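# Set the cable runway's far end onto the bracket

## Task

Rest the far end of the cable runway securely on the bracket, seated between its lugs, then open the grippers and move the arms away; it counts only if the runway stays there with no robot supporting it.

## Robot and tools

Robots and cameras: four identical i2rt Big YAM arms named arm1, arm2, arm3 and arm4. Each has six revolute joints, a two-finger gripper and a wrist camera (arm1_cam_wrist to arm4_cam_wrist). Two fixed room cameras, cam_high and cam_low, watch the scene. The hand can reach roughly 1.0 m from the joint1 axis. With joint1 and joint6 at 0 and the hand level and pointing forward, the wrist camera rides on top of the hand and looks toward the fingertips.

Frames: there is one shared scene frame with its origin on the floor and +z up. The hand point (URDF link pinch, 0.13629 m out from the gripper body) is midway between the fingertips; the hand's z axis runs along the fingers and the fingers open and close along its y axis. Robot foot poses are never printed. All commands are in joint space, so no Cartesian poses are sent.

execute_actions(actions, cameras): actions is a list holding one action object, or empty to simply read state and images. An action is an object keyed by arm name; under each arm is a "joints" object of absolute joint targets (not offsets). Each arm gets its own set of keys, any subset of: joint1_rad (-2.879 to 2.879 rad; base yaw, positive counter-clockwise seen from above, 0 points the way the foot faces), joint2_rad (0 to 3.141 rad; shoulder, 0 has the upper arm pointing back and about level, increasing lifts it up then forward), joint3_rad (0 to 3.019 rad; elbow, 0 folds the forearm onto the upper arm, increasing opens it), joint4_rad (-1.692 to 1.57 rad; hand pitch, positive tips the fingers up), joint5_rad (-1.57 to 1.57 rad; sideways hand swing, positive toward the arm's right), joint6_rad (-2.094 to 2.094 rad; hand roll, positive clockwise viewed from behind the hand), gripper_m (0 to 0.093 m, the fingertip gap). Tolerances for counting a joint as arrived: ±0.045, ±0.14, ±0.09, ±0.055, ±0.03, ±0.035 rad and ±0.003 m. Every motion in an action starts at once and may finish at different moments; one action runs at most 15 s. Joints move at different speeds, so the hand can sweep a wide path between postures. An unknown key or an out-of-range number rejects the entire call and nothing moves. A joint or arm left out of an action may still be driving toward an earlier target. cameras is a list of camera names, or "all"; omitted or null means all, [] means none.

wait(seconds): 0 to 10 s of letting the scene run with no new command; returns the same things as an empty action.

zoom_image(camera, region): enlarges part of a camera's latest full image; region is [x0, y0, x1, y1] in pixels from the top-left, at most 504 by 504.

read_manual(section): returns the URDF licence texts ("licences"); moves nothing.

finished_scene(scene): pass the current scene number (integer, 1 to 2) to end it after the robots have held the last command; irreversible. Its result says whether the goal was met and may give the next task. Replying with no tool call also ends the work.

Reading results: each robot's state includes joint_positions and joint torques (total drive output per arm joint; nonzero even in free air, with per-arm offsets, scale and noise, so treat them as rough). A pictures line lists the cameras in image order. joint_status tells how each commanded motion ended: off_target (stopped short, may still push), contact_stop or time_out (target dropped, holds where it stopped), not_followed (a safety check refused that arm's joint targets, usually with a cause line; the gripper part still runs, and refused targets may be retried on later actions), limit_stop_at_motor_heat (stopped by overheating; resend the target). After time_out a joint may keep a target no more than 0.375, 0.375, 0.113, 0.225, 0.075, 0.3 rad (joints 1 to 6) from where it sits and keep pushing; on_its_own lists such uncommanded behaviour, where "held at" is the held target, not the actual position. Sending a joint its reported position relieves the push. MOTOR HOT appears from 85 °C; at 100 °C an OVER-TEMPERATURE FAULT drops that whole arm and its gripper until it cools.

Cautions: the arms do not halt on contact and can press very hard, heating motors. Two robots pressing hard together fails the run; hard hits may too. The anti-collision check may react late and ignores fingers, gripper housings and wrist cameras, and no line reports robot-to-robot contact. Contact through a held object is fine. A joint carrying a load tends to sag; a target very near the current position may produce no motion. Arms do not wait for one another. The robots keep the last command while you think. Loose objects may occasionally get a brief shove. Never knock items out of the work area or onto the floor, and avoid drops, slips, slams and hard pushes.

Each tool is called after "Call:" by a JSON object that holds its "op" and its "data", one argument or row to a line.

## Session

Call:
{"op": "execute_actions", "data": {
  "actions": []
}}

Scene clock: 0.00 s.
Joint torques (N m, as the arm reports them, + toward a larger angle): no reading
Motor temperatures (°C, as the motors report them): arm1=[24 23 23 22 24 24] | arm2=[24 25 25 23 24 22] | arm3=[25 25 25 24 23 23] | arm4=[22 25 24 22 24 22]
arm1.joint_positions: joint1_rad=+0.266 joint2_rad=+0.502 joint3_rad=+1.372 joint4_rad=-1.523 joint5_rad=-0.207 joint6_rad=+0.463 gripper_m=+0.095
arm1.joint_status: not commanded
arm1.hand: x=-1.0543 y=-0.3282 z=+1.3097 quat_wxyz=(-0.121, +0.559, -0.695, -0.437) (m; scene frame)
arm2.joint_positions: joint1_rad=-0.142 joint2_rad=+0.568 joint3_rad=+1.385 joint4_rad=-1.156 joint5_rad=+0.186 joint6_rad=+0.313 gripper_m=+0.094
arm2.joint_status: not commanded
arm2.hand: x=-0.3734 y=+0.2987 z=+1.4189 quat_wxyz=(-0.372, -0.730, -0.363, +0.444) (m; scene frame)
arm3.joint_positions: joint1_rad=-0.496 joint2_rad=+0.630 joint3_rad=+1.358 joint4_rad=-1.203 joint5_rad=-0.262 joint6_rad=+0.332 gripper_m=+0.094
arm3.joint_status: not commanded
arm3.hand: x=+0.6579 y=-0.2809 z=+1.3929 quat_wxyz=(-0.273, +0.443, -0.726, -0.450) (m; scene frame)
arm4.joint_positions: joint1_rad=-0.244 joint2_rad=+0.559 joint3_rad=+1.453 joint4_rad=-1.189 joint5_rad=+0.268 joint6_rad=+0.076 gripper_m=+0.094
arm4.joint_status: not commanded
arm4.hand: x=+1.1510 y=+0.3072 z=+1.3925 quat_wxyz=(-0.336, -0.663, -0.444, +0.501) (m; scene frame)
pictures: arm1_cam_wrist, arm2_cam_wrist, arm3_cam_wrist, arm4_cam_wrist, cam_high, cam_low
Images, in order (width x height): arm1_cam_wrist 616x616, arm2_cam_wrist 616x616, arm3_cam_wrist 616x616, arm4_cam_wrist 616x616, cam_high 504x504, cam_low 504x504.

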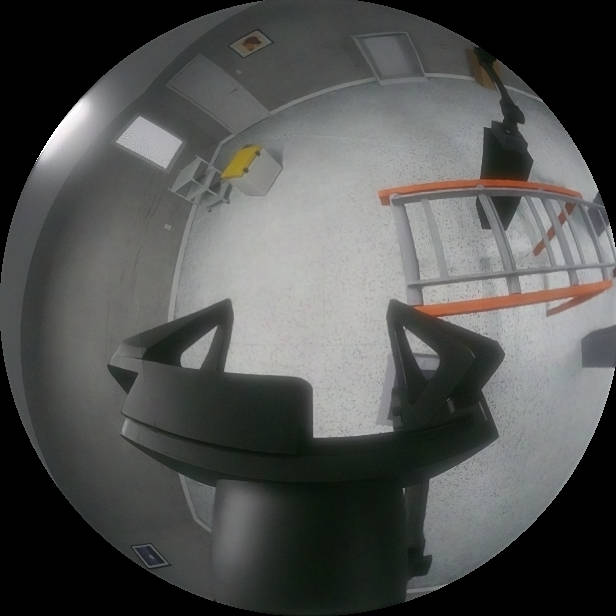

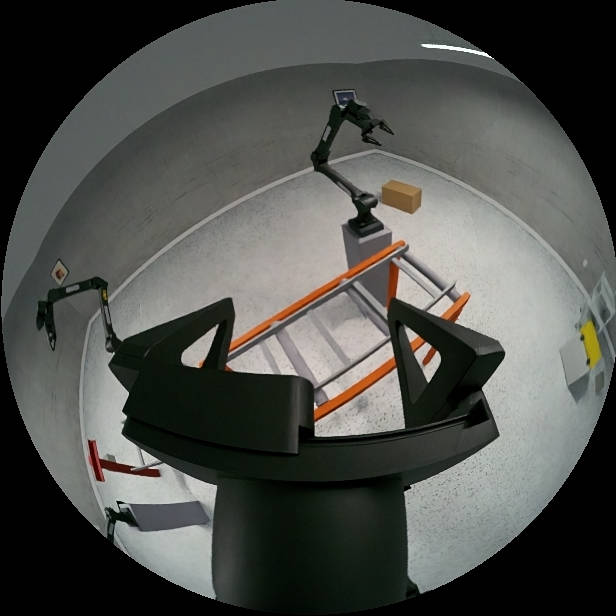

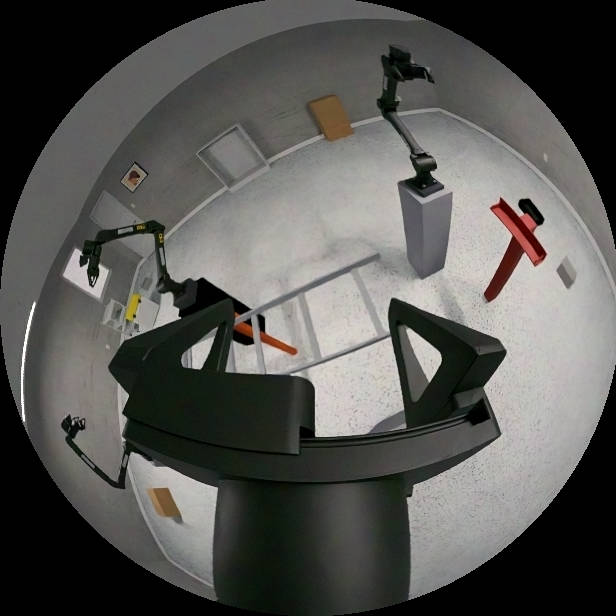

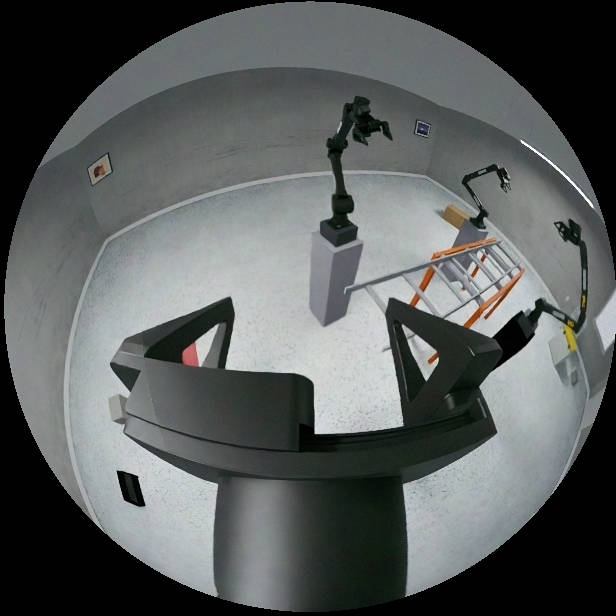

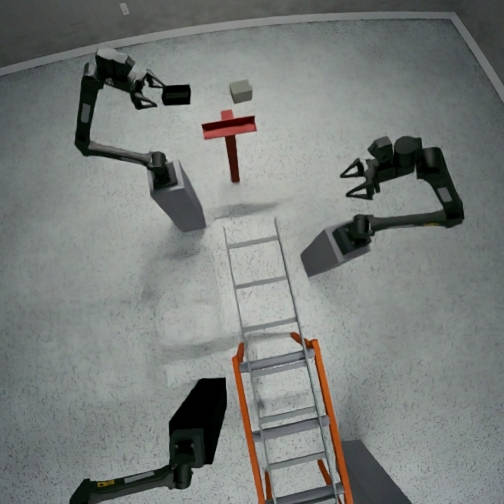

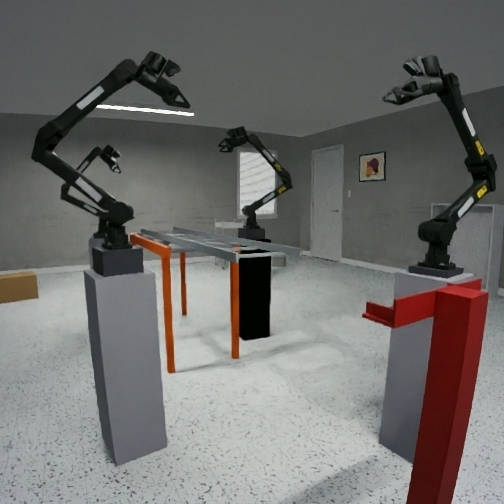

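Call:
{"op": "execute_actions", "data": {
  "actions": [
    {"arm4":{"joints":{"joint1_rad":-1.0,"joint2_rad":2.29,"joint3_rad":2.38,"joint4_rad":-1.633,"joint5_rad":0,"joint6_rad":-0.87}},"arm3":{"joints":{"joint1_rad":-1.15,"joint2_rad":1.0}}}
  ],
  "cameras": ["arm4_cam_wrist","cam_low","cam_high"]
}}

Scene clock: 2.57 s.
Joint torques (N m, as the arm reports them, + toward a larger angle): arm1=[-1.58  4.72 10.48  2.11 -0.05 -0.15] | arm2=[ 0.17  2.35  9.51  2.24  0.01 -0.06] | arm3=[-1.02 -5.33 11.04  2.2   0.02 -0.11] | arm4=[  0.96 -30.34  12.34  -0.21  -0.16  -0.18]
Motor temperatures (°C, as the motors report them): arm1=[24 23 23 22 24 24] | arm2=[24 25 25 23 24 22] | arm3=[25 25 25 24 23 23] | arm4=[22 25 25 22 24 22]
arm1.joint_positions: joint1_rad=+0.266 joint2_rad=+0.502 joint3_rad=+1.372 joint4_rad=-1.523 joint5_rad=-0.207 joint6_rad=+0.463 gripper_m=+0.095
arm1.joint_status: not commanded
arm1.hand: x=-1.0543 y=-0.3282 z=+1.3097 quat_wxyz=(-0.121, +0.559, -0.695, -0.437) (m; scene frame)
arm2.joint_positions: joint1_rad=-0.142 joint2_rad=+0.568 joint3_rad=+1.385 joint4_rad=-1.156 joint5_rad=+0.186 joint6_rad=+0.313 gripper_m=+0.094
arm2.joint_status: not commanded
arm2.hand: x=-0.3734 y=+0.2987 z=+1.4189 quat_wxyz=(-0.372, -0.730, -0.363, +0.444) (m; scene frame)
arm3.joint_positions: joint1_rad=-1.148 joint2_rad=+1.000 joint3_rad=+1.358 joint4_rad=-1.203 joint5_rad=-0.262 joint6_rad=+0.332 gripper_m=+0.094
arm3.joint_status: all done
arm3.hand: x=+0.9167 y=-0.2734 z=+1.2775 quat_wxyz=(-0.251, +0.180, -0.912, -0.269) (m; scene frame)
arm4.joint_positions: joint1_rad=-1.006 joint2_rad=+2.310 joint3_rad=+2.341 joint4_rad=-1.621 joint5_rad=+0.002 joint6_rad=-0.858 gripper_m=+0.094
arm4.joint_status: all done
arm4.hand: x=+0.6796 y=+0.0500 z=+0.9084 quat_wxyz=(-0.004, -0.713, -0.702, -0.007) (m; scene frame)
pictures: arm4_cam_wrist, cam_high, cam_low
Images, in order (width x height): arm4_cam_wrist 616x616, cam_high 504x504, cam_low 504x504.

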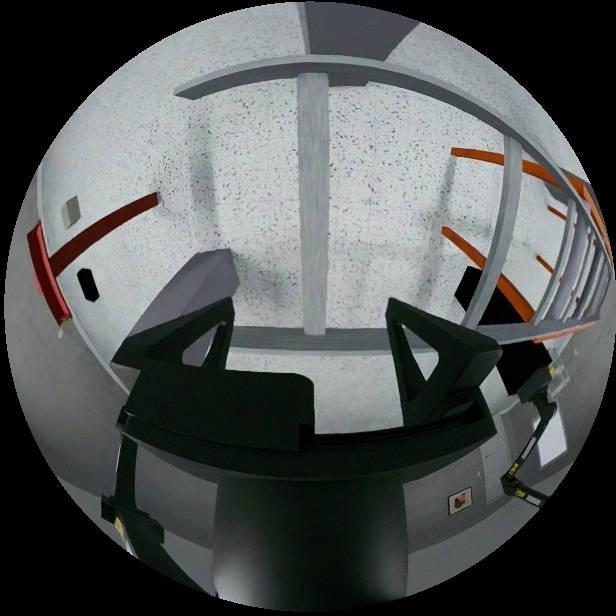

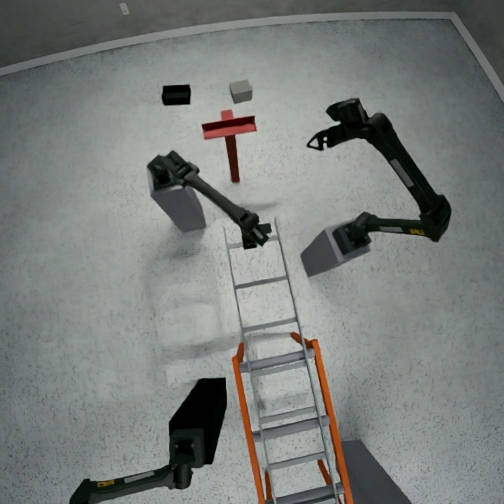

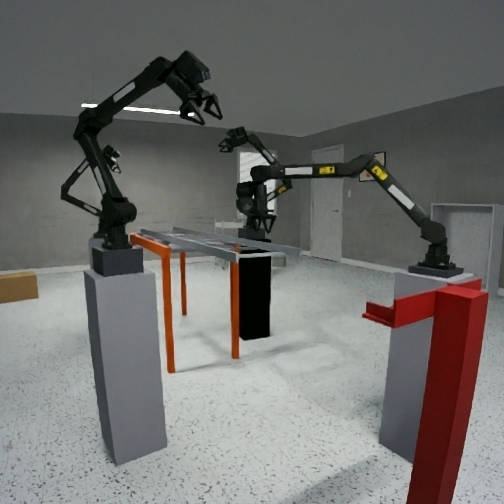

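Call:
{"op": "execute_actions", "data": {
  "actions": [
    {"arm4":{"joints":{"joint1_rad":-0.97,"joint2_rad":2.375,"joint3_rad":2.29,"joint4_rad":-1.445,"joint6_rad":-0.86}},"arm3":{"joints":{"joint1_rad":-1.25,"joint2_rad":1.7,"joint3_rad":2.1,"joint5_rad":-0.4,"joint6_rad":0}}}
  ],
  "cameras": []
}}

Call:
{"op": "execute_actions", "data": {
  "actions": [
    {"arm4":{"joints":{"gripper_m":0}}}
  ],
  "cameras": ["arm4_cam_wrist","arm3_cam_wrist"]
}}

Scene clock: 5.07 s.
Joint torques (N m, as the arm reports them, + toward a larger angle): arm1=[-1.56  4.76 10.48  2.13 -0.05 -0.14] | arm2=[ 0.53  2.12  9.64  2.31 -0.01 -0.06] | arm3=[ -0.76 -20.15  13.36   2.1   -0.2   -0.21] | arm4=[ -0.03 -26.75   9.42   0.64  -0.12  -0.09]
Motor temperatures (°C, as the motors report them): arm1=[24 23 24 22 24 24] | arm2=[24 25 25 23 24 22] | arm3=[25 25 27 24 23 23] | arm4=[22 26 25 22 24 22]
arm1.joint_positions: joint1_rad=+0.266 joint2_rad=+0.502 joint3_rad=+1.372 joint4_rad=-1.523 joint5_rad=-0.207 joint6_rad=+0.463 gripper_m=+0.095
arm1.joint_status: not commanded
arm1.hand: x=-1.0543 y=-0.3282 z=+1.3097 quat_wxyz=(-0.121, +0.559, -0.695, -0.437) (m; scene frame)
arm2.joint_positions: joint1_rad=-0.142 joint2_rad=+0.568 joint3_rad=+1.385 joint4_rad=-1.156 joint5_rad=+0.186 joint6_rad=+0.313 gripper_m=+0.094
arm2.joint_status: not commanded
arm2.hand: x=-0.3734 y=+0.2987 z=+1.4189 quat_wxyz=(-0.372, -0.730, -0.363, +0.444) (m; scene frame)
arm3.joint_positions: joint1_rad=-1.248 joint2_rad=+1.719 joint3_rad=+2.047 joint4_rad=-1.203 joint5_rad=-0.396 joint6_rad=+0.012 gripper_m=+0.094
arm3.joint_status: all done
arm3.hand: x=+1.1595 y=-0.1530 z=+1.2732 quat_wxyz=(-0.268, +0.297, -0.877, -0.266) (m; scene frame)
arm4.joint_positions: joint1_rad=-0.967 joint2_rad=+2.360 joint3_rad=+2.285 joint4_rad=-1.459 joint5_rad=+0.002 joint6_rad=-0.859 gripper_m=+0.094
arm4.joint_status: all done
arm4.hand: x=+0.6796 y=+0.0125 z=+0.8525 quat_wxyz=(-0.002, -0.699, -0.715, +0.021) (m; scene frame)
pictures: none
No camera images: the call's "cameras" was empty. Leave "cameras" out to get every camera's image.

Scene clock: 5.80 s.
Joint torques (N m, as the arm reports them, + toward a larger angle): arm1=[-1.6   4.74 10.49  2.1  -0.05 -0.15] | arm2=[-0.24  2.1   9.64  2.36  0.   -0.04] | arm3=[ -1.26 -20.25  13.4    2.12  -0.22  -0.21] | arm4=[ -0.2  -27.82   9.76   0.58  -0.11  -0.08]
Motor temperatures (°C, as the motors report them): arm1=[24 23 24 22 24 24] | arm2=[24 25 26 23 24 22] | arm3=[25 25 27 24 23 23] | arm4=[22 26 25 22 24 22]
arm1.joint_positions: joint1_rad=+0.266 joint2_rad=+0.502 joint3_rad=+1.372 joint4_rad=-1.523 joint5_rad=-0.207 joint6_rad=+0.463 gripper_m=+0.095
arm1.joint_status: not commanded
arm1.hand: x=-1.0543 y=-0.3282 z=+1.3097 quat_wxyz=(-0.121, +0.559, -0.695, -0.437) (m; scene frame)
arm2.joint_positions: joint1_rad=-0.142 joint2_rad=+0.568 joint3_rad=+1.385 joint4_rad=-1.156 joint5_rad=+0.186 joint6_rad=+0.313 gripper_m=+0.094
arm2.joint_status: not commanded
arm2.hand: x=-0.3734 y=+0.2987 z=+1.4189 quat_wxyz=(-0.372, -0.730, -0.363, +0.444) (m; scene frame)
arm3.joint_positions: joint1_rad=-1.248 joint2_rad=+1.719 joint3_rad=+2.047 joint4_rad=-1.203 joint5_rad=-0.396 joint6_rad=+0.012 gripper_m=+0.094
arm3.joint_status: not commanded
arm3.hand: x=+1.1595 y=-0.1530 z=+1.2732 quat_wxyz=(-0.268, +0.297, -0.877, -0.266) (m; scene frame)
arm4.joint_positions: joint1_rad=-0.967 joint2_rad=+2.360 joint3_rad=+2.285 joint4_rad=-1.459 joint5_rad=+0.002 joint6_rad=-0.859 gripper_m=+0.001
arm4.joint_status: all done
arm4.hand: x=+0.6796 y=+0.0125 z=+0.8525 quat_wxyz=(-0.002, -0.699, -0.715, +0.021) (m; scene frame)
pictures: arm3_cam_wrist, arm4_cam_wrist
Images, in order (width x height): arm3_cam_wrist 616x616, arm4_cam_wrist 616x616.

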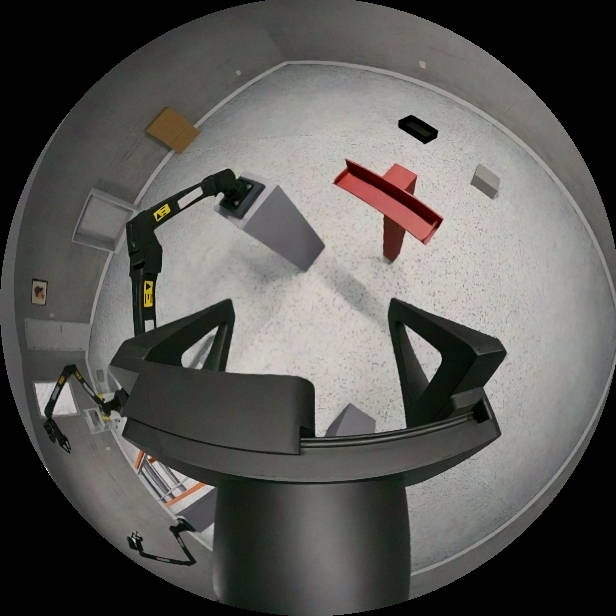

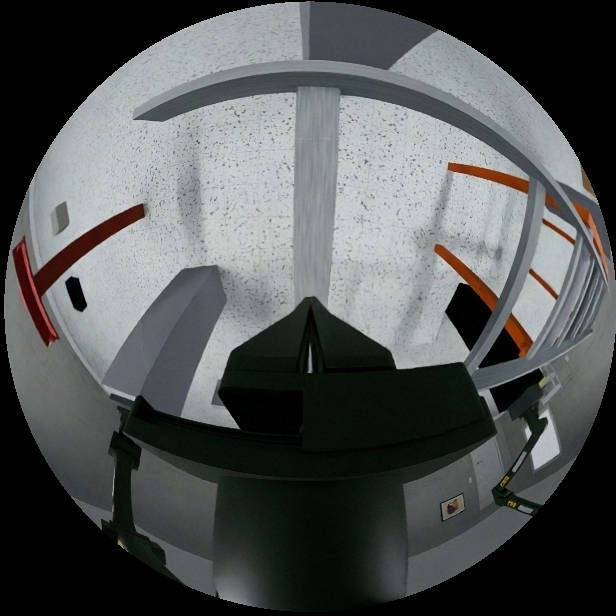

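Call:
{"op": "execute_actions", "data": {
  "actions": [
    {"arm4":{"joints":{"gripper_m":0.07,"joint6_rad":-0.81}}}
  ],
  "cameras": []
}}

Call:
{"op": "execute_actions", "data": {
  "actions": [
    {"arm4":{"joints":{"joint2_rad":2.43,"joint4_rad":-1.42}}}
  ],
  "cameras": []
}}

Call:
{"op": "execute_actions", "data": {
  "actions": [
    {"arm4":{"joints":{"gripper_m":0}}}
  ],
  "cameras": ["arm4_cam_wrist"]
}}

Scene clock: 7.23 s.
Joint torques (N m, as the arm reports them, + toward a larger angle): arm1=[-1.6   4.74 10.47  2.11 -0.05 -0.14] | arm2=[ 0.19  1.89  9.58  2.09 -0.04 -0.03] | arm3=[ -0.97 -20.6   13.45   2.13  -0.19  -0.19] | arm4=[  0.44 -26.85   9.73   0.74  -0.1    0.11]
Motor temperatures (°C, as the motors report them): arm1=[24 23 24 22 24 24] | arm2=[24 25 26 23 24 22] | arm3=[25 25 28 24 23 23] | arm4=[22 26 25 22 24 22]
arm1.joint_positions: joint1_rad=+0.266 joint2_rad=+0.502 joint3_rad=+1.372 joint4_rad=-1.523 joint5_rad=-0.207 joint6_rad=+0.463 gripper_m=+0.095
arm1.joint_status: not commanded
arm1.hand: x=-1.0543 y=-0.3282 z=+1.3097 quat_wxyz=(-0.121, +0.559, -0.695, -0.437) (m; scene frame)
arm2.joint_positions: joint1_rad=-0.142 joint2_rad=+0.568 joint3_rad=+1.385 joint4_rad=-1.156 joint5_rad=+0.186 joint6_rad=+0.313 gripper_m=+0.094
arm2.joint_status: not commanded
arm2.hand: x=-0.3734 y=+0.2987 z=+1.4189 quat_wxyz=(-0.372, -0.730, -0.363, +0.444) (m; scene frame)
arm3.joint_positions: joint1_rad=-1.248 joint2_rad=+1.719 joint3_rad=+2.047 joint4_rad=-1.203 joint5_rad=-0.396 joint6_rad=+0.012 gripper_m=+0.094
arm3.joint_status: not commanded
arm3.hand: x=+1.1595 y=-0.1530 z=+1.2732 quat_wxyz=(-0.268, +0.297, -0.877, -0.266) (m; scene frame)
arm4.joint_positions: joint1_rad=-0.967 joint2_rad=+2.360 joint3_rad=+2.285 joint4_rad=-1.459 joint5_rad=+0.002 joint6_rad=-0.822 gripper_m=+0.070
arm4.joint_status: all done
arm4.hand: x=+0.6796 y=+0.0125 z=+0.8525 quat_wxyz=(-0.002, -0.712, -0.702, +0.021) (m; scene frame)
pictures: none
No camera images: the call's "cameras" was empty. Leave "cameras" out to get every camera's image.

Scene clock: 8.07 s.
Joint torques (N m, as the arm reports them, + toward a larger angle): arm1=[-1.57  4.78 10.48  2.11 -0.05 -0.15] | arm2=[-0.7   2.24  9.6   2.29  0.04 -0.02] | arm3=[ -0.77 -20.4   13.44   2.08  -0.21  -0.21] | arm4=[  0.17 -28.08   9.41   0.68  -0.11   0.09]
Motor temperatures (°C, as the motors report them): arm1=[24 23 24 22 24 24] | arm2=[24 25 26 23 24 22] | arm3=[25 25 28 24 23 23] | arm4=[22 26 25 22 24 22]
arm1.joint_positions: joint1_rad=+0.266 joint2_rad=+0.502 joint3_rad=+1.372 joint4_rad=-1.523 joint5_rad=-0.207 joint6_rad=+0.463 gripper_m=+0.095
arm1.joint_status: not commanded
arm1.hand: x=-1.0543 y=-0.3282 z=+1.3097 quat_wxyz=(-0.121, +0.559, -0.695, -0.437) (m; scene frame)
arm2.joint_positions: joint1_rad=-0.142 joint2_rad=+0.568 joint3_rad=+1.385 joint4_rad=-1.156 joint5_rad=+0.186 joint6_rad=+0.313 gripper_m=+0.094
arm2.joint_status: not commanded
arm2.hand: x=-0.3734 y=+0.2987 z=+1.4189 quat_wxyz=(-0.372, -0.730, -0.363, +0.444) (m; scene frame)
arm3.joint_positions: joint1_rad=-1.248 joint2_rad=+1.719 joint3_rad=+2.047 joint4_rad=-1.203 joint5_rad=-0.396 joint6_rad=+0.012 gripper_m=+0.094
arm3.joint_status: not commanded
arm3.hand: x=+1.1595 y=-0.1530 z=+1.2732 quat_wxyz=(-0.268, +0.297, -0.877, -0.266) (m; scene frame)
arm4.joint_positions: joint1_rad=-0.967 joint2_rad=+2.410 joint3_rad=+2.285 joint4_rad=-1.434 joint5_rad=+0.002 joint6_rad=-0.821 gripper_m=+0.070
arm4.joint_status: all done
arm4.hand: x=+0.6778 y=+0.0105 z=+0.8173 quat_wxyz=(-0.003, -0.712, -0.702, +0.009) (m; scene frame)
pictures: none
No camera images: the call's "cameras" was empty. Leave "cameras" out to get every camera's image.

Scene clock: 8.73 s.
Joint torques (N m, as the arm reports them, + toward a larger angle): arm1=[-1.62  4.73 10.49  2.1  -0.05 -0.14] | arm2=[-0.22  2.16  9.57  2.24  0.03 -0.03] | arm3=[ -0.77 -20.03  13.45   2.18  -0.21  -0.18] | arm4=[  0.12 -27.16   9.59   0.61  -0.15   0.07]
Motor temperatures (°C, as the motors report them): arm1=[24 23 24 22 24 24] | arm2=[24 25 26 23 24 22] | arm3=[25 25 28 24 23 23] | arm4=[22 26 25 22 24 22]
arm1.joint_positions: joint1_rad=+0.266 joint2_rad=+0.502 joint3_rad=+1.372 joint4_rad=-1.523 joint5_rad=-0.207 joint6_rad=+0.463 gripper_m=+0.095
arm1.joint_status: not commanded
arm1.hand: x=-1.0543 y=-0.3282 z=+1.3097 quat_wxyz=(-0.121, +0.559, -0.695, -0.437) (m; scene frame)
arm2.joint_positions: joint1_rad=-0.142 joint2_rad=+0.568 joint3_rad=+1.385 joint4_rad=-1.156 joint5_rad=+0.186 joint6_rad=+0.313 gripper_m=+0.094
arm2.joint_status: not commanded
arm2.hand: x=-0.3734 y=+0.2987 z=+1.4189 quat_wxyz=(-0.372, -0.730, -0.363, +0.444) (m; scene frame)
arm3.joint_positions: joint1_rad=-1.248 joint2_rad=+1.719 joint3_rad=+2.047 joint4_rad=-1.203 joint5_rad=-0.396 joint6_rad=+0.012 gripper_m=+0.094
arm3.joint_status: not commanded
arm3.hand: x=+1.1595 y=-0.1530 z=+1.2732 quat_wxyz=(-0.268, +0.297, -0.877, -0.266) (m; scene frame)
arm4.joint_positions: joint1_rad=-0.967 joint2_rad=+2.410 joint3_rad=+2.285 joint4_rad=-1.432 joint5_rad=+0.003 joint6_rad=-0.821 gripper_m=+0.024
arm4.joint_status: gripper_m off_target (ended at +0.024, target +0.000)
arm4.hand: x=+0.6773 y=+0.0103 z=+0.8173 quat_wxyz=(-0.002, -0.712, -0.702, +0.010) (m; scene frame)
pictures: arm4_cam_wrist
Images, in order (width x height): arm4_cam_wrist 616x616.

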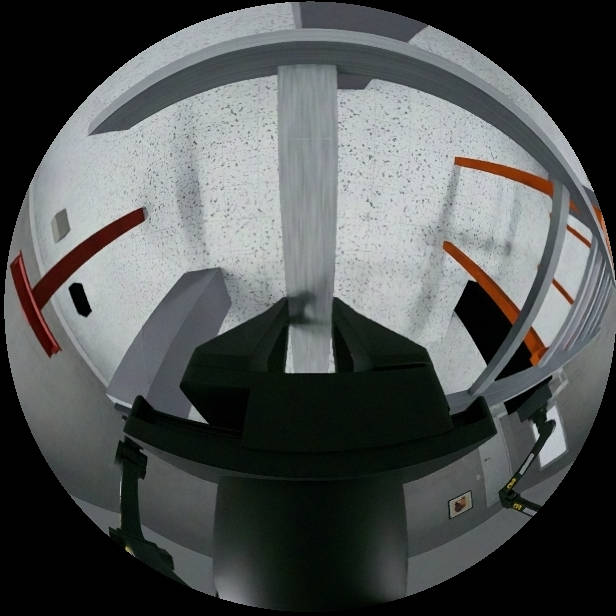

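Call:
{"op": "execute_actions", "data": {
  "actions": [
    {"arm4":{"joints":{"joint1_rad":-0.812,"joint2_rad":2.08,"joint3_rad":1.77,"joint4_rad":-1.218,"joint6_rad":-0.67}}}
  ],
  "cameras": []
}}

Call:
{"op": "execute_actions", "data": {
  "actions": [
    {"arm4":{"joints":{"joint1_rad":-0.548,"joint2_rad":1.81,"joint3_rad":1.44,"joint4_rad":-1.077,"joint6_rad":-0.41}}}
  ],
  "cameras": ["cam_high","arm4_cam_wrist"]
}}

Scene clock: 11.37 s.
Joint torques (N m, as the arm reports them, + toward a larger angle): arm1=[-1.61  4.74 10.49  2.1  -0.05 -0.14] | arm2=[-0.28  2.83  9.52  2.23 -0.03 -0.05] | arm3=[ -0.8  -20.44  13.48   2.06  -0.2   -0.2 ] | arm4=[ -0.49 -26.29  11.32  -0.45   0.12  -0.06]
Motor temperatures (°C, as the motors report them): arm1=[24 23 24 22 24 24] | arm2=[24 25 26 23 24 22] | arm3=[25 25 29 24 23 23] | arm4=[22 27 26 22 24 22]
arm1.joint_positions: joint1_rad=+0.266 joint2_rad=+0.502 joint3_rad=+1.372 joint4_rad=-1.523 joint5_rad=-0.207 joint6_rad=+0.463 gripper_m=+0.095
arm1.joint_status: not commanded
arm1.hand: x=-1.0543 y=-0.3282 z=+1.3097 quat_wxyz=(-0.121, +0.559, -0.695, -0.437) (m; scene frame)
arm2.joint_positions: joint1_rad=-0.142 joint2_rad=+0.568 joint3_rad=+1.385 joint4_rad=-1.156 joint5_rad=+0.186 joint6_rad=+0.313 gripper_m=+0.094
arm2.joint_status: not commanded
arm2.hand: x=-0.3734 y=+0.2987 z=+1.4189 quat_wxyz=(-0.372, -0.730, -0.363, +0.444) (m; scene frame)
arm3.joint_positions: joint1_rad=-1.248 joint2_rad=+1.719 joint3_rad=+2.047 joint4_rad=-1.203 joint5_rad=-0.396 joint6_rad=+0.012 gripper_m=+0.094
arm3.joint_status: not commanded
arm3.hand: x=+1.1595 y=-0.1530 z=+1.2732 quat_wxyz=(-0.268, +0.297, -0.877, -0.266) (m; scene frame)
arm4.joint_positions: joint1_rad=-0.801 joint2_rad=+2.110 joint3_rad=+1.734 joint4_rad=-1.205 joint5_rad=-0.004 joint6_rad=-0.665 gripper_m=+0.024
arm4.joint_status: all done
arm4.hand: x=+0.8315 y=+0.0080 z=+0.8125 quat_wxyz=(-0.005, -0.708, -0.706, -0.002) (m; scene frame)
pictures: none
No camera images: the call's "cameras" was empty. Leave "cameras" out to get every camera's image.

Scene clock: 13.63 s.
Joint torques (N m, as the arm reports them, + toward a larger angle): arm1=[-1.6   4.79 10.49  2.1  -0.05 -0.15] | arm2=[ 0.07  2.55  9.52  2.33  0.   -0.05] | arm3=[ -1.08 -20.23  13.4    2.11  -0.19  -0.19] | arm4=[  0.77 -28.18  13.37  -0.18  -0.18   0.24]
Motor temperatures (°C, as the motors report them): arm1=[24 23 24 22 24 24] | arm2=[24 25 26 23 24 22] | arm3=[25 26 30 24 23 23] | arm4=[22 27 26 22 24 22]
arm1.joint_positions: joint1_rad=+0.266 joint2_rad=+0.502 joint3_rad=+1.372 joint4_rad=-1.523 joint5_rad=-0.207 joint6_rad=+0.463 gripper_m=+0.095
arm1.joint_status: not commanded
arm1.hand: x=-1.0543 y=-0.3282 z=+1.3097 quat_wxyz=(-0.121, +0.559, -0.695, -0.437) (m; scene frame)
arm2.joint_positions: joint1_rad=-0.142 joint2_rad=+0.568 joint3_rad=+1.385 joint4_rad=-1.156 joint5_rad=+0.186 joint6_rad=+0.313 gripper_m=+0.094
arm2.joint_status: not commanded
arm2.hand: x=-0.3734 y=+0.2987 z=+1.4189 quat_wxyz=(-0.372, -0.730, -0.363, +0.444) (m; scene frame)
arm3.joint_positions: joint1_rad=-1.248 joint2_rad=+1.719 joint3_rad=+2.047 joint4_rad=-1.203 joint5_rad=-0.396 joint6_rad=+0.012 gripper_m=+0.094
arm3.joint_status: not commanded
arm3.hand: x=+1.1595 y=-0.1530 z=+1.2732 quat_wxyz=(-0.268, +0.297, -0.877, -0.266) (m; scene frame)
arm4.joint_positions: joint1_rad=-0.553 joint2_rad=+1.897 joint3_rad=+1.370 joint4_rad=-1.073 joint5_rad=+0.005 joint6_rad=-0.438 gripper_m=+0.024
arm4.joint_status: all done
arm4.hand: x=+1.0019 y=+0.0168 z=+0.8078 quat_wxyz=(+0.004, -0.701, -0.713, -0.010) (m; scene frame)
pictures: arm4_cam_wrist, cam_high
Images, in order (width x height): arm4_cam_wrist 616x616, cam_high 504x504.

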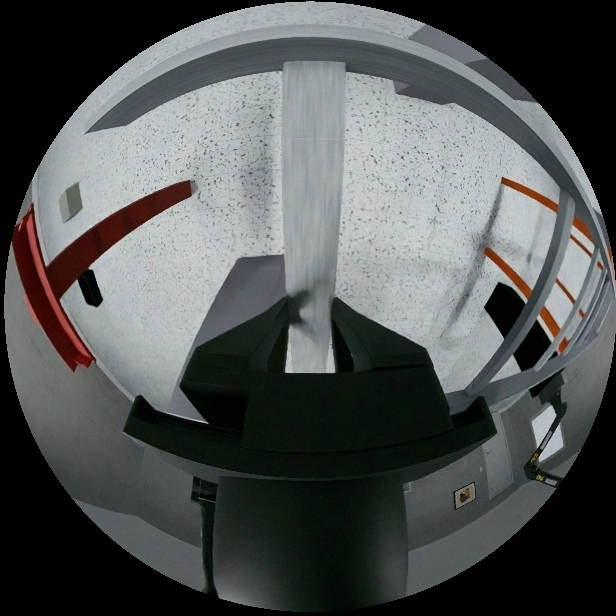

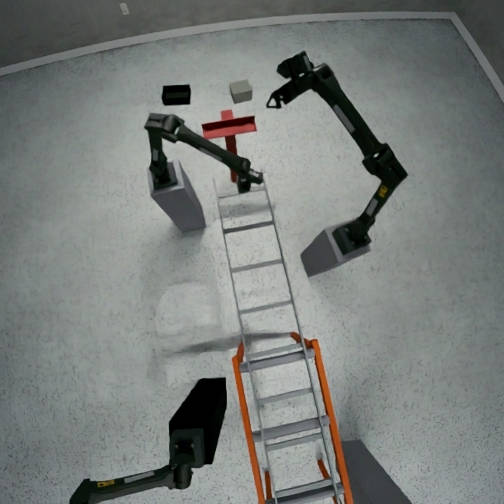

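Call:
{"op": "execute_actions", "data": {
  "actions": [
    {"arm4":{"joints":{"joint1_rad":-0.08,"joint2_rad":1.59,"joint3_rad":1.37,"joint4_rad":-1.064,"joint6_rad":0.05}}}
  ],
  "cameras": ["cam_low","arm4_cam_wrist","arm3_cam_wrist"]
}}

Scene clock: 16.90 s.
Joint torques (N m, as the arm reports them, + toward a larger angle): arm1=[-1.57  4.77 10.47  2.11 -0.05 -0.15] | arm2=[-0.19  2.27  9.69  2.16  0.   -0.02] | arm3=[ -1.18 -20.2   13.43   2.13  -0.19  -0.2 ] | arm4=[ -0.19 -36.84  16.07  -0.19   0.24  -0.04]
Motor temperatures (°C, as the motors report them): arm1=[24 23 25 22 24 24] | arm2=[24 25 26 23 24 22] | arm3=[25 26 31 24 23 23] | arm4=[22 28 27 22 24 22]
arm1.joint_positions: joint1_rad=+0.266 joint2_rad=+0.502 joint3_rad=+1.372 joint4_rad=-1.523 joint5_rad=-0.207 joint6_rad=+0.463 gripper_m=+0.095
arm1.joint_status: not commanded
arm1.hand: x=-1.0543 y=-0.3282 z=+1.3097 quat_wxyz=(-0.121, +0.559, -0.695, -0.437) (m; scene frame)
arm2.joint_positions: joint1_rad=-0.142 joint2_rad=+0.568 joint3_rad=+1.385 joint4_rad=-1.156 joint5_rad=+0.186 joint6_rad=+0.313 gripper_m=+0.094
arm2.joint_status: not commanded
arm2.hand: x=-0.3734 y=+0.2987 z=+1.4189 quat_wxyz=(-0.372, -0.730, -0.363, +0.444) (m; scene frame)
arm3.joint_positions: joint1_rad=-1.248 joint2_rad=+1.719 joint3_rad=+2.047 joint4_rad=-1.203 joint5_rad=-0.396 joint6_rad=+0.012 gripper_m=+0.094
arm3.joint_status: not commanded
arm3.hand: x=+1.1595 y=-0.1530 z=+1.2732 quat_wxyz=(-0.268, +0.297, -0.877, -0.266) (m; scene frame)
arm4.joint_positions: joint1_rad=-0.077 joint2_rad=+1.787 joint3_rad=+1.266 joint4_rad=-1.048 joint5_rad=-0.005 joint6_rad=+0.055 gripper_m=+0.024
arm4.joint_status: joint2_rad time_out (moved -0.111 of -0.307); joint3_rad time_out (moved -0.104 of +0.000); the others done
arm4.on_its_own: joint2_rad reads +1.787 and still pushes toward +1.590 since a time_out; joint3_rad reads +1.266 and still pushes toward +1.370 since a time_out
arm4.hand: x=+1.2483 y=+0.0002 z=+0.8286 quat_wxyz=(-0.006, -0.707, -0.707, +0.002) (m; scene frame)
pictures: arm3_cam_wrist, arm4_cam_wrist, cam_low
Images, in order (width x height): arm3_cam_wrist 616x616, arm4_cam_wrist 616x616, cam_low 504x504.

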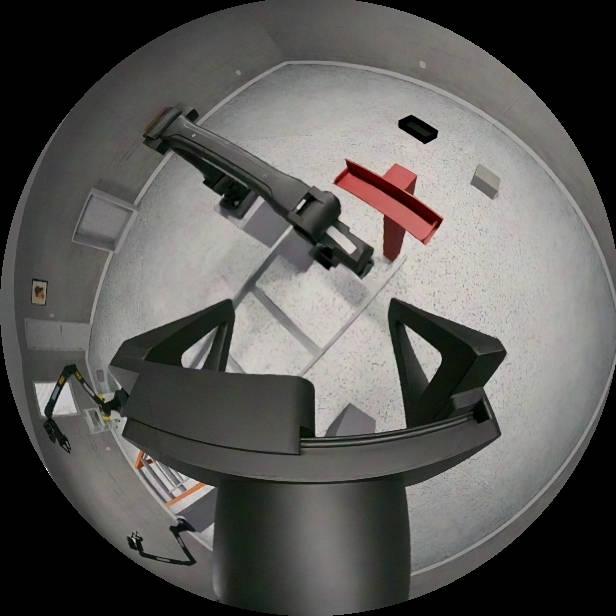

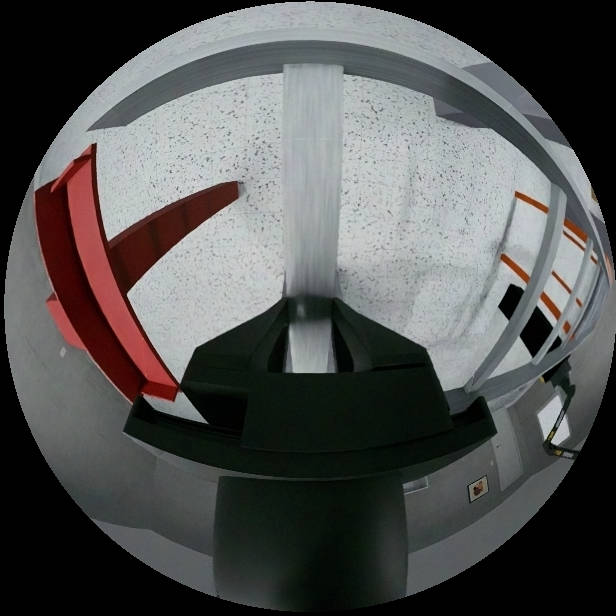

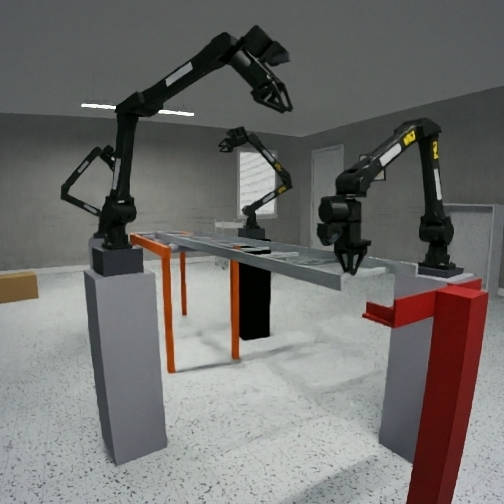

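Call:
{"op": "execute_actions", "data": {
  "actions": [
    {"arm4":{"joints":{"joint1_rad":0.13,"joint2_rad":1.54,"joint6_rad":0.25}}}
  ],
  "cameras": ["cam_low","arm4_cam_wrist","arm3_cam_wrist","cam_high"]
}}

Scene clock: 19.33 s.
Joint torques (N m, as the arm reports them, + toward a larger angle): arm1=[-1.62  4.77 10.48  2.11 -0.05 -0.14] | arm2=[-0.48  2.66  9.66  2.35 -0.03 -0.05] | arm3=[ -1.04 -20.35  13.41   2.09  -0.22  -0.21] | arm4=[  0.73 -38.03  17.01  -0.06   0.12   0.06]
Motor temperatures (°C, as the motors report them): arm1=[24 23 25 22 24 24] | arm2=[24 25 26 23 24 22] | arm3=[25 26 31 24 23 23] | arm4=[22 28 28 22 24 22]
arm1.joint_positions: joint1_rad=+0.266 joint2_rad=+0.502 joint3_rad=+1.372 joint4_rad=-1.523 joint5_rad=-0.207 joint6_rad=+0.463 gripper_m=+0.095
arm1.joint_status: not commanded
arm1.hand: x=-1.0543 y=-0.3282 z=+1.3097 quat_wxyz=(-0.121, +0.559, -0.695, -0.437) (m; scene frame)
arm2.joint_positions: joint1_rad=-0.142 joint2_rad=+0.568 joint3_rad=+1.385 joint4_rad=-1.156 joint5_rad=+0.186 joint6_rad=+0.313 gripper_m=+0.094
arm2.joint_status: not commanded
arm2.hand: x=-0.3734 y=+0.2987 z=+1.4189 quat_wxyz=(-0.372, -0.730, -0.363, +0.444) (m; scene frame)
arm3.joint_positions: joint1_rad=-1.248 joint2_rad=+1.719 joint3_rad=+2.047 joint4_rad=-1.203 joint5_rad=-0.396 joint6_rad=+0.012 gripper_m=+0.094
arm3.joint_status: not commanded
arm3.hand: x=+1.1595 y=-0.1530 z=+1.2732 quat_wxyz=(-0.268, +0.297, -0.877, -0.266) (m; scene frame)
arm4.joint_positions: joint1_rad=+0.121 joint2_rad=+1.750 joint3_rad=+1.253 joint4_rad=-1.055 joint5_rad=-0.003 joint6_rad=+0.241 gripper_m=+0.024
arm4.joint_status: joint2_rad time_out (moved -0.037 of -0.247); the others done
arm4.on_its_own: joint2_rad reads +1.750 and still pushes toward +1.540 since a time_out; joint3_rad reads +1.253 and still pushes toward +1.370 since a time_out
arm4.hand: x=+1.3443 y=+0.0198 z=+0.8417 quat_wxyz=(-0.013, -0.703, -0.711, +0.007) (m; scene frame)
pictures: arm3_cam_wrist, arm4_cam_wrist, cam_high, cam_low
Images, in order (width x height): arm3_cam_wrist 616x616, arm4_cam_wrist 616x616, cam_high 504x504, cam_low 504x504.

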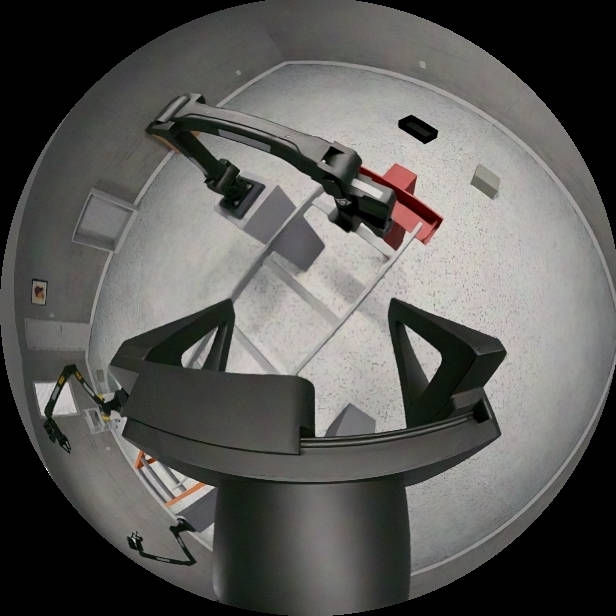

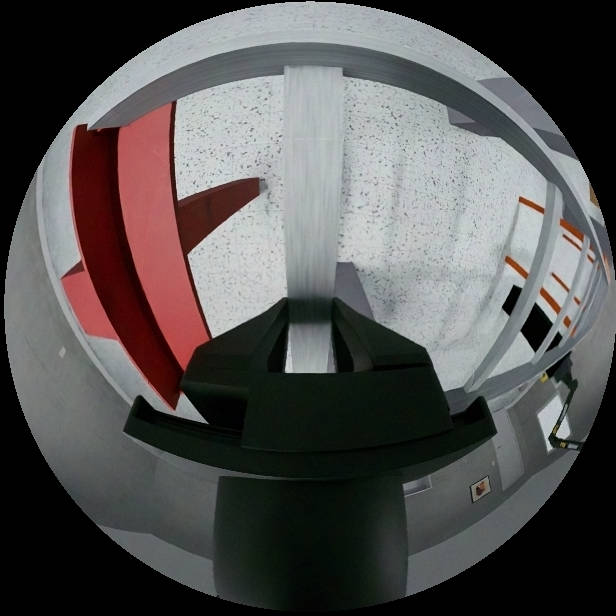

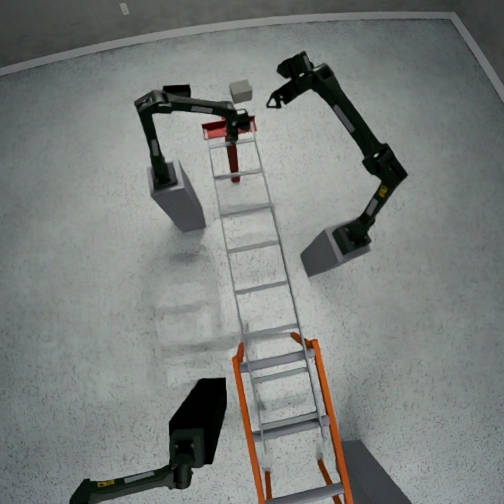

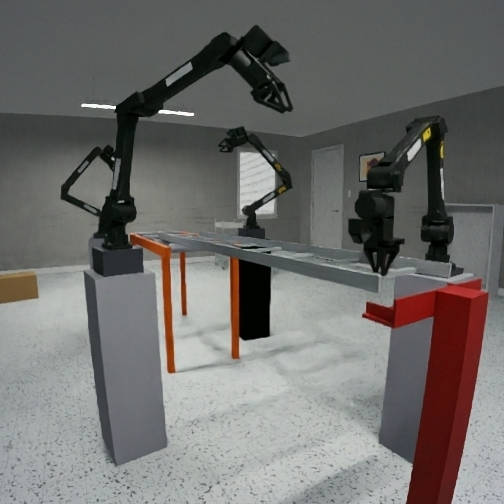

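Call:
{"op": "execute_actions", "data": {
  "actions": [
    {"arm4":{"joints":{"joint1_rad":0.185,"joint2_rad":1.63,"joint4_rad":-0.97,"joint6_rad":0.31}}}
  ],
  "cameras": ["cam_low","arm4_cam_wrist","arm3_cam_wrist","cam_high"]
}}

Call:
{"op": "zoom_image", "data": {
  "camera": "cam_high",
  "region": [180,90,290,190]
}}

Scene clock: 21.00 s.
Joint torques (N m, as the arm reports them, + toward a larger angle): arm1=[-1.57  4.79 10.48  2.11 -0.05 -0.14] | arm2=[-0.38  2.2   9.64  2.26  0.02 -0.07] | arm3=[ -1.1  -20.45  13.47   2.14  -0.23  -0.2 ] | arm4=[ -0.65 -34.41  17.1    0.62   0.14  -0.06]
Motor temperatures (°C, as the motors report them): arm1=[24 23 25 22 24 24] | arm2=[24 25 27 23 24 22] | arm3=[25 26 31 24 23 23] | arm4=[22 28 28 22 24 22]
arm1.joint_positions: joint1_rad=+0.266 joint2_rad=+0.502 joint3_rad=+1.372 joint4_rad=-1.523 joint5_rad=-0.207 joint6_rad=+0.463 gripper_m=+0.095
arm1.joint_status: not commanded
arm1.hand: x=-1.0543 y=-0.3282 z=+1.3097 quat_wxyz=(-0.121, +0.559, -0.695, -0.437) (m; scene frame)
arm2.joint_positions: joint1_rad=-0.142 joint2_rad=+0.568 joint3_rad=+1.385 joint4_rad=-1.156 joint5_rad=+0.186 joint6_rad=+0.313 gripper_m=+0.094
arm2.joint_status: not commanded
arm2.hand: x=-0.3734 y=+0.2987 z=+1.4189 quat_wxyz=(-0.372, -0.730, -0.363, +0.444) (m; scene frame)
arm3.joint_positions: joint1_rad=-1.248 joint2_rad=+1.719 joint3_rad=+2.047 joint4_rad=-1.203 joint5_rad=-0.396 joint6_rad=+0.012 gripper_m=+0.094
arm3.joint_status: not commanded
arm3.hand: x=+1.1595 y=-0.1530 z=+1.2732 quat_wxyz=(-0.268, +0.297, -0.877, -0.266) (m; scene frame)
arm4.joint_positions: joint1_rad=+0.194 joint2_rad=+1.794 joint3_rad=+1.251 joint4_rad=-0.982 joint5_rad=-0.003 joint6_rad=+0.311 gripper_m=+0.024
arm4.joint_status: joint2_rad off_target (ended at +1.794, target +1.630); the others done
arm4.on_its_own: joint2_rad reads +1.794 and still pushes toward +1.630 since a time_out; joint3_rad reads +1.251 and still pushes toward +1.370 since a time_out
arm4.hand: x=+1.3834 y=+0.0172 z=+0.8203 quat_wxyz=(-0.025, -0.702, -0.712, +0.013) (m; scene frame)
pictures: arm3_cam_wrist, arm4_cam_wrist, cam_high, cam_low
Images, in order (width x height): arm3_cam_wrist 616x616, arm4_cam_wrist 616x616, cam_high 504x504, cam_low 504x504.

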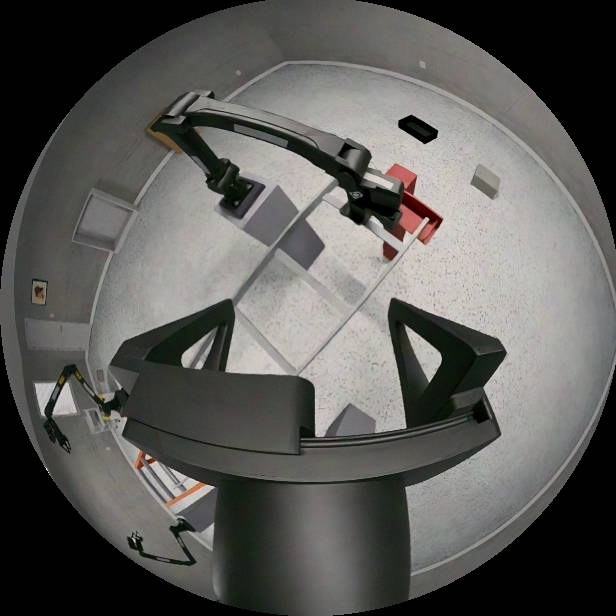

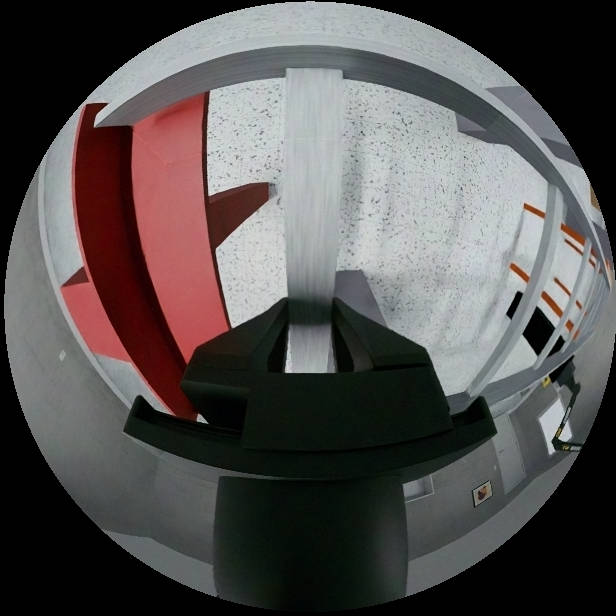

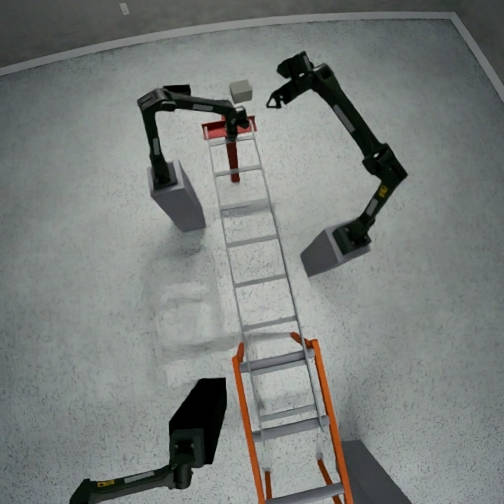

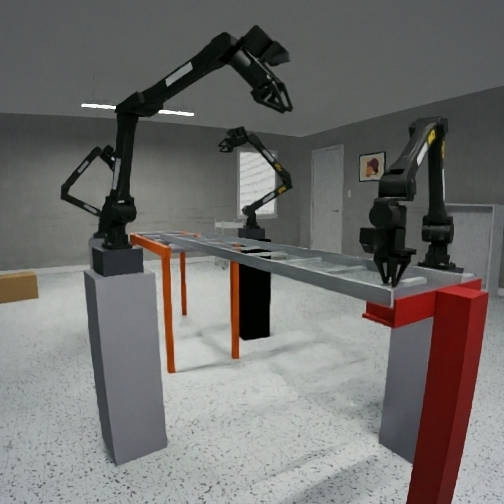

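Region (180, 90, 290, 190) of cam_high's 504x504 image, scaled by 4.582, with more detail than that image has; it fills the top 458 rows of this view, and the rest is white.

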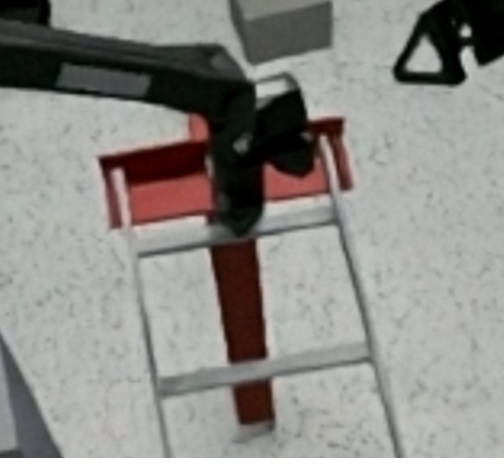

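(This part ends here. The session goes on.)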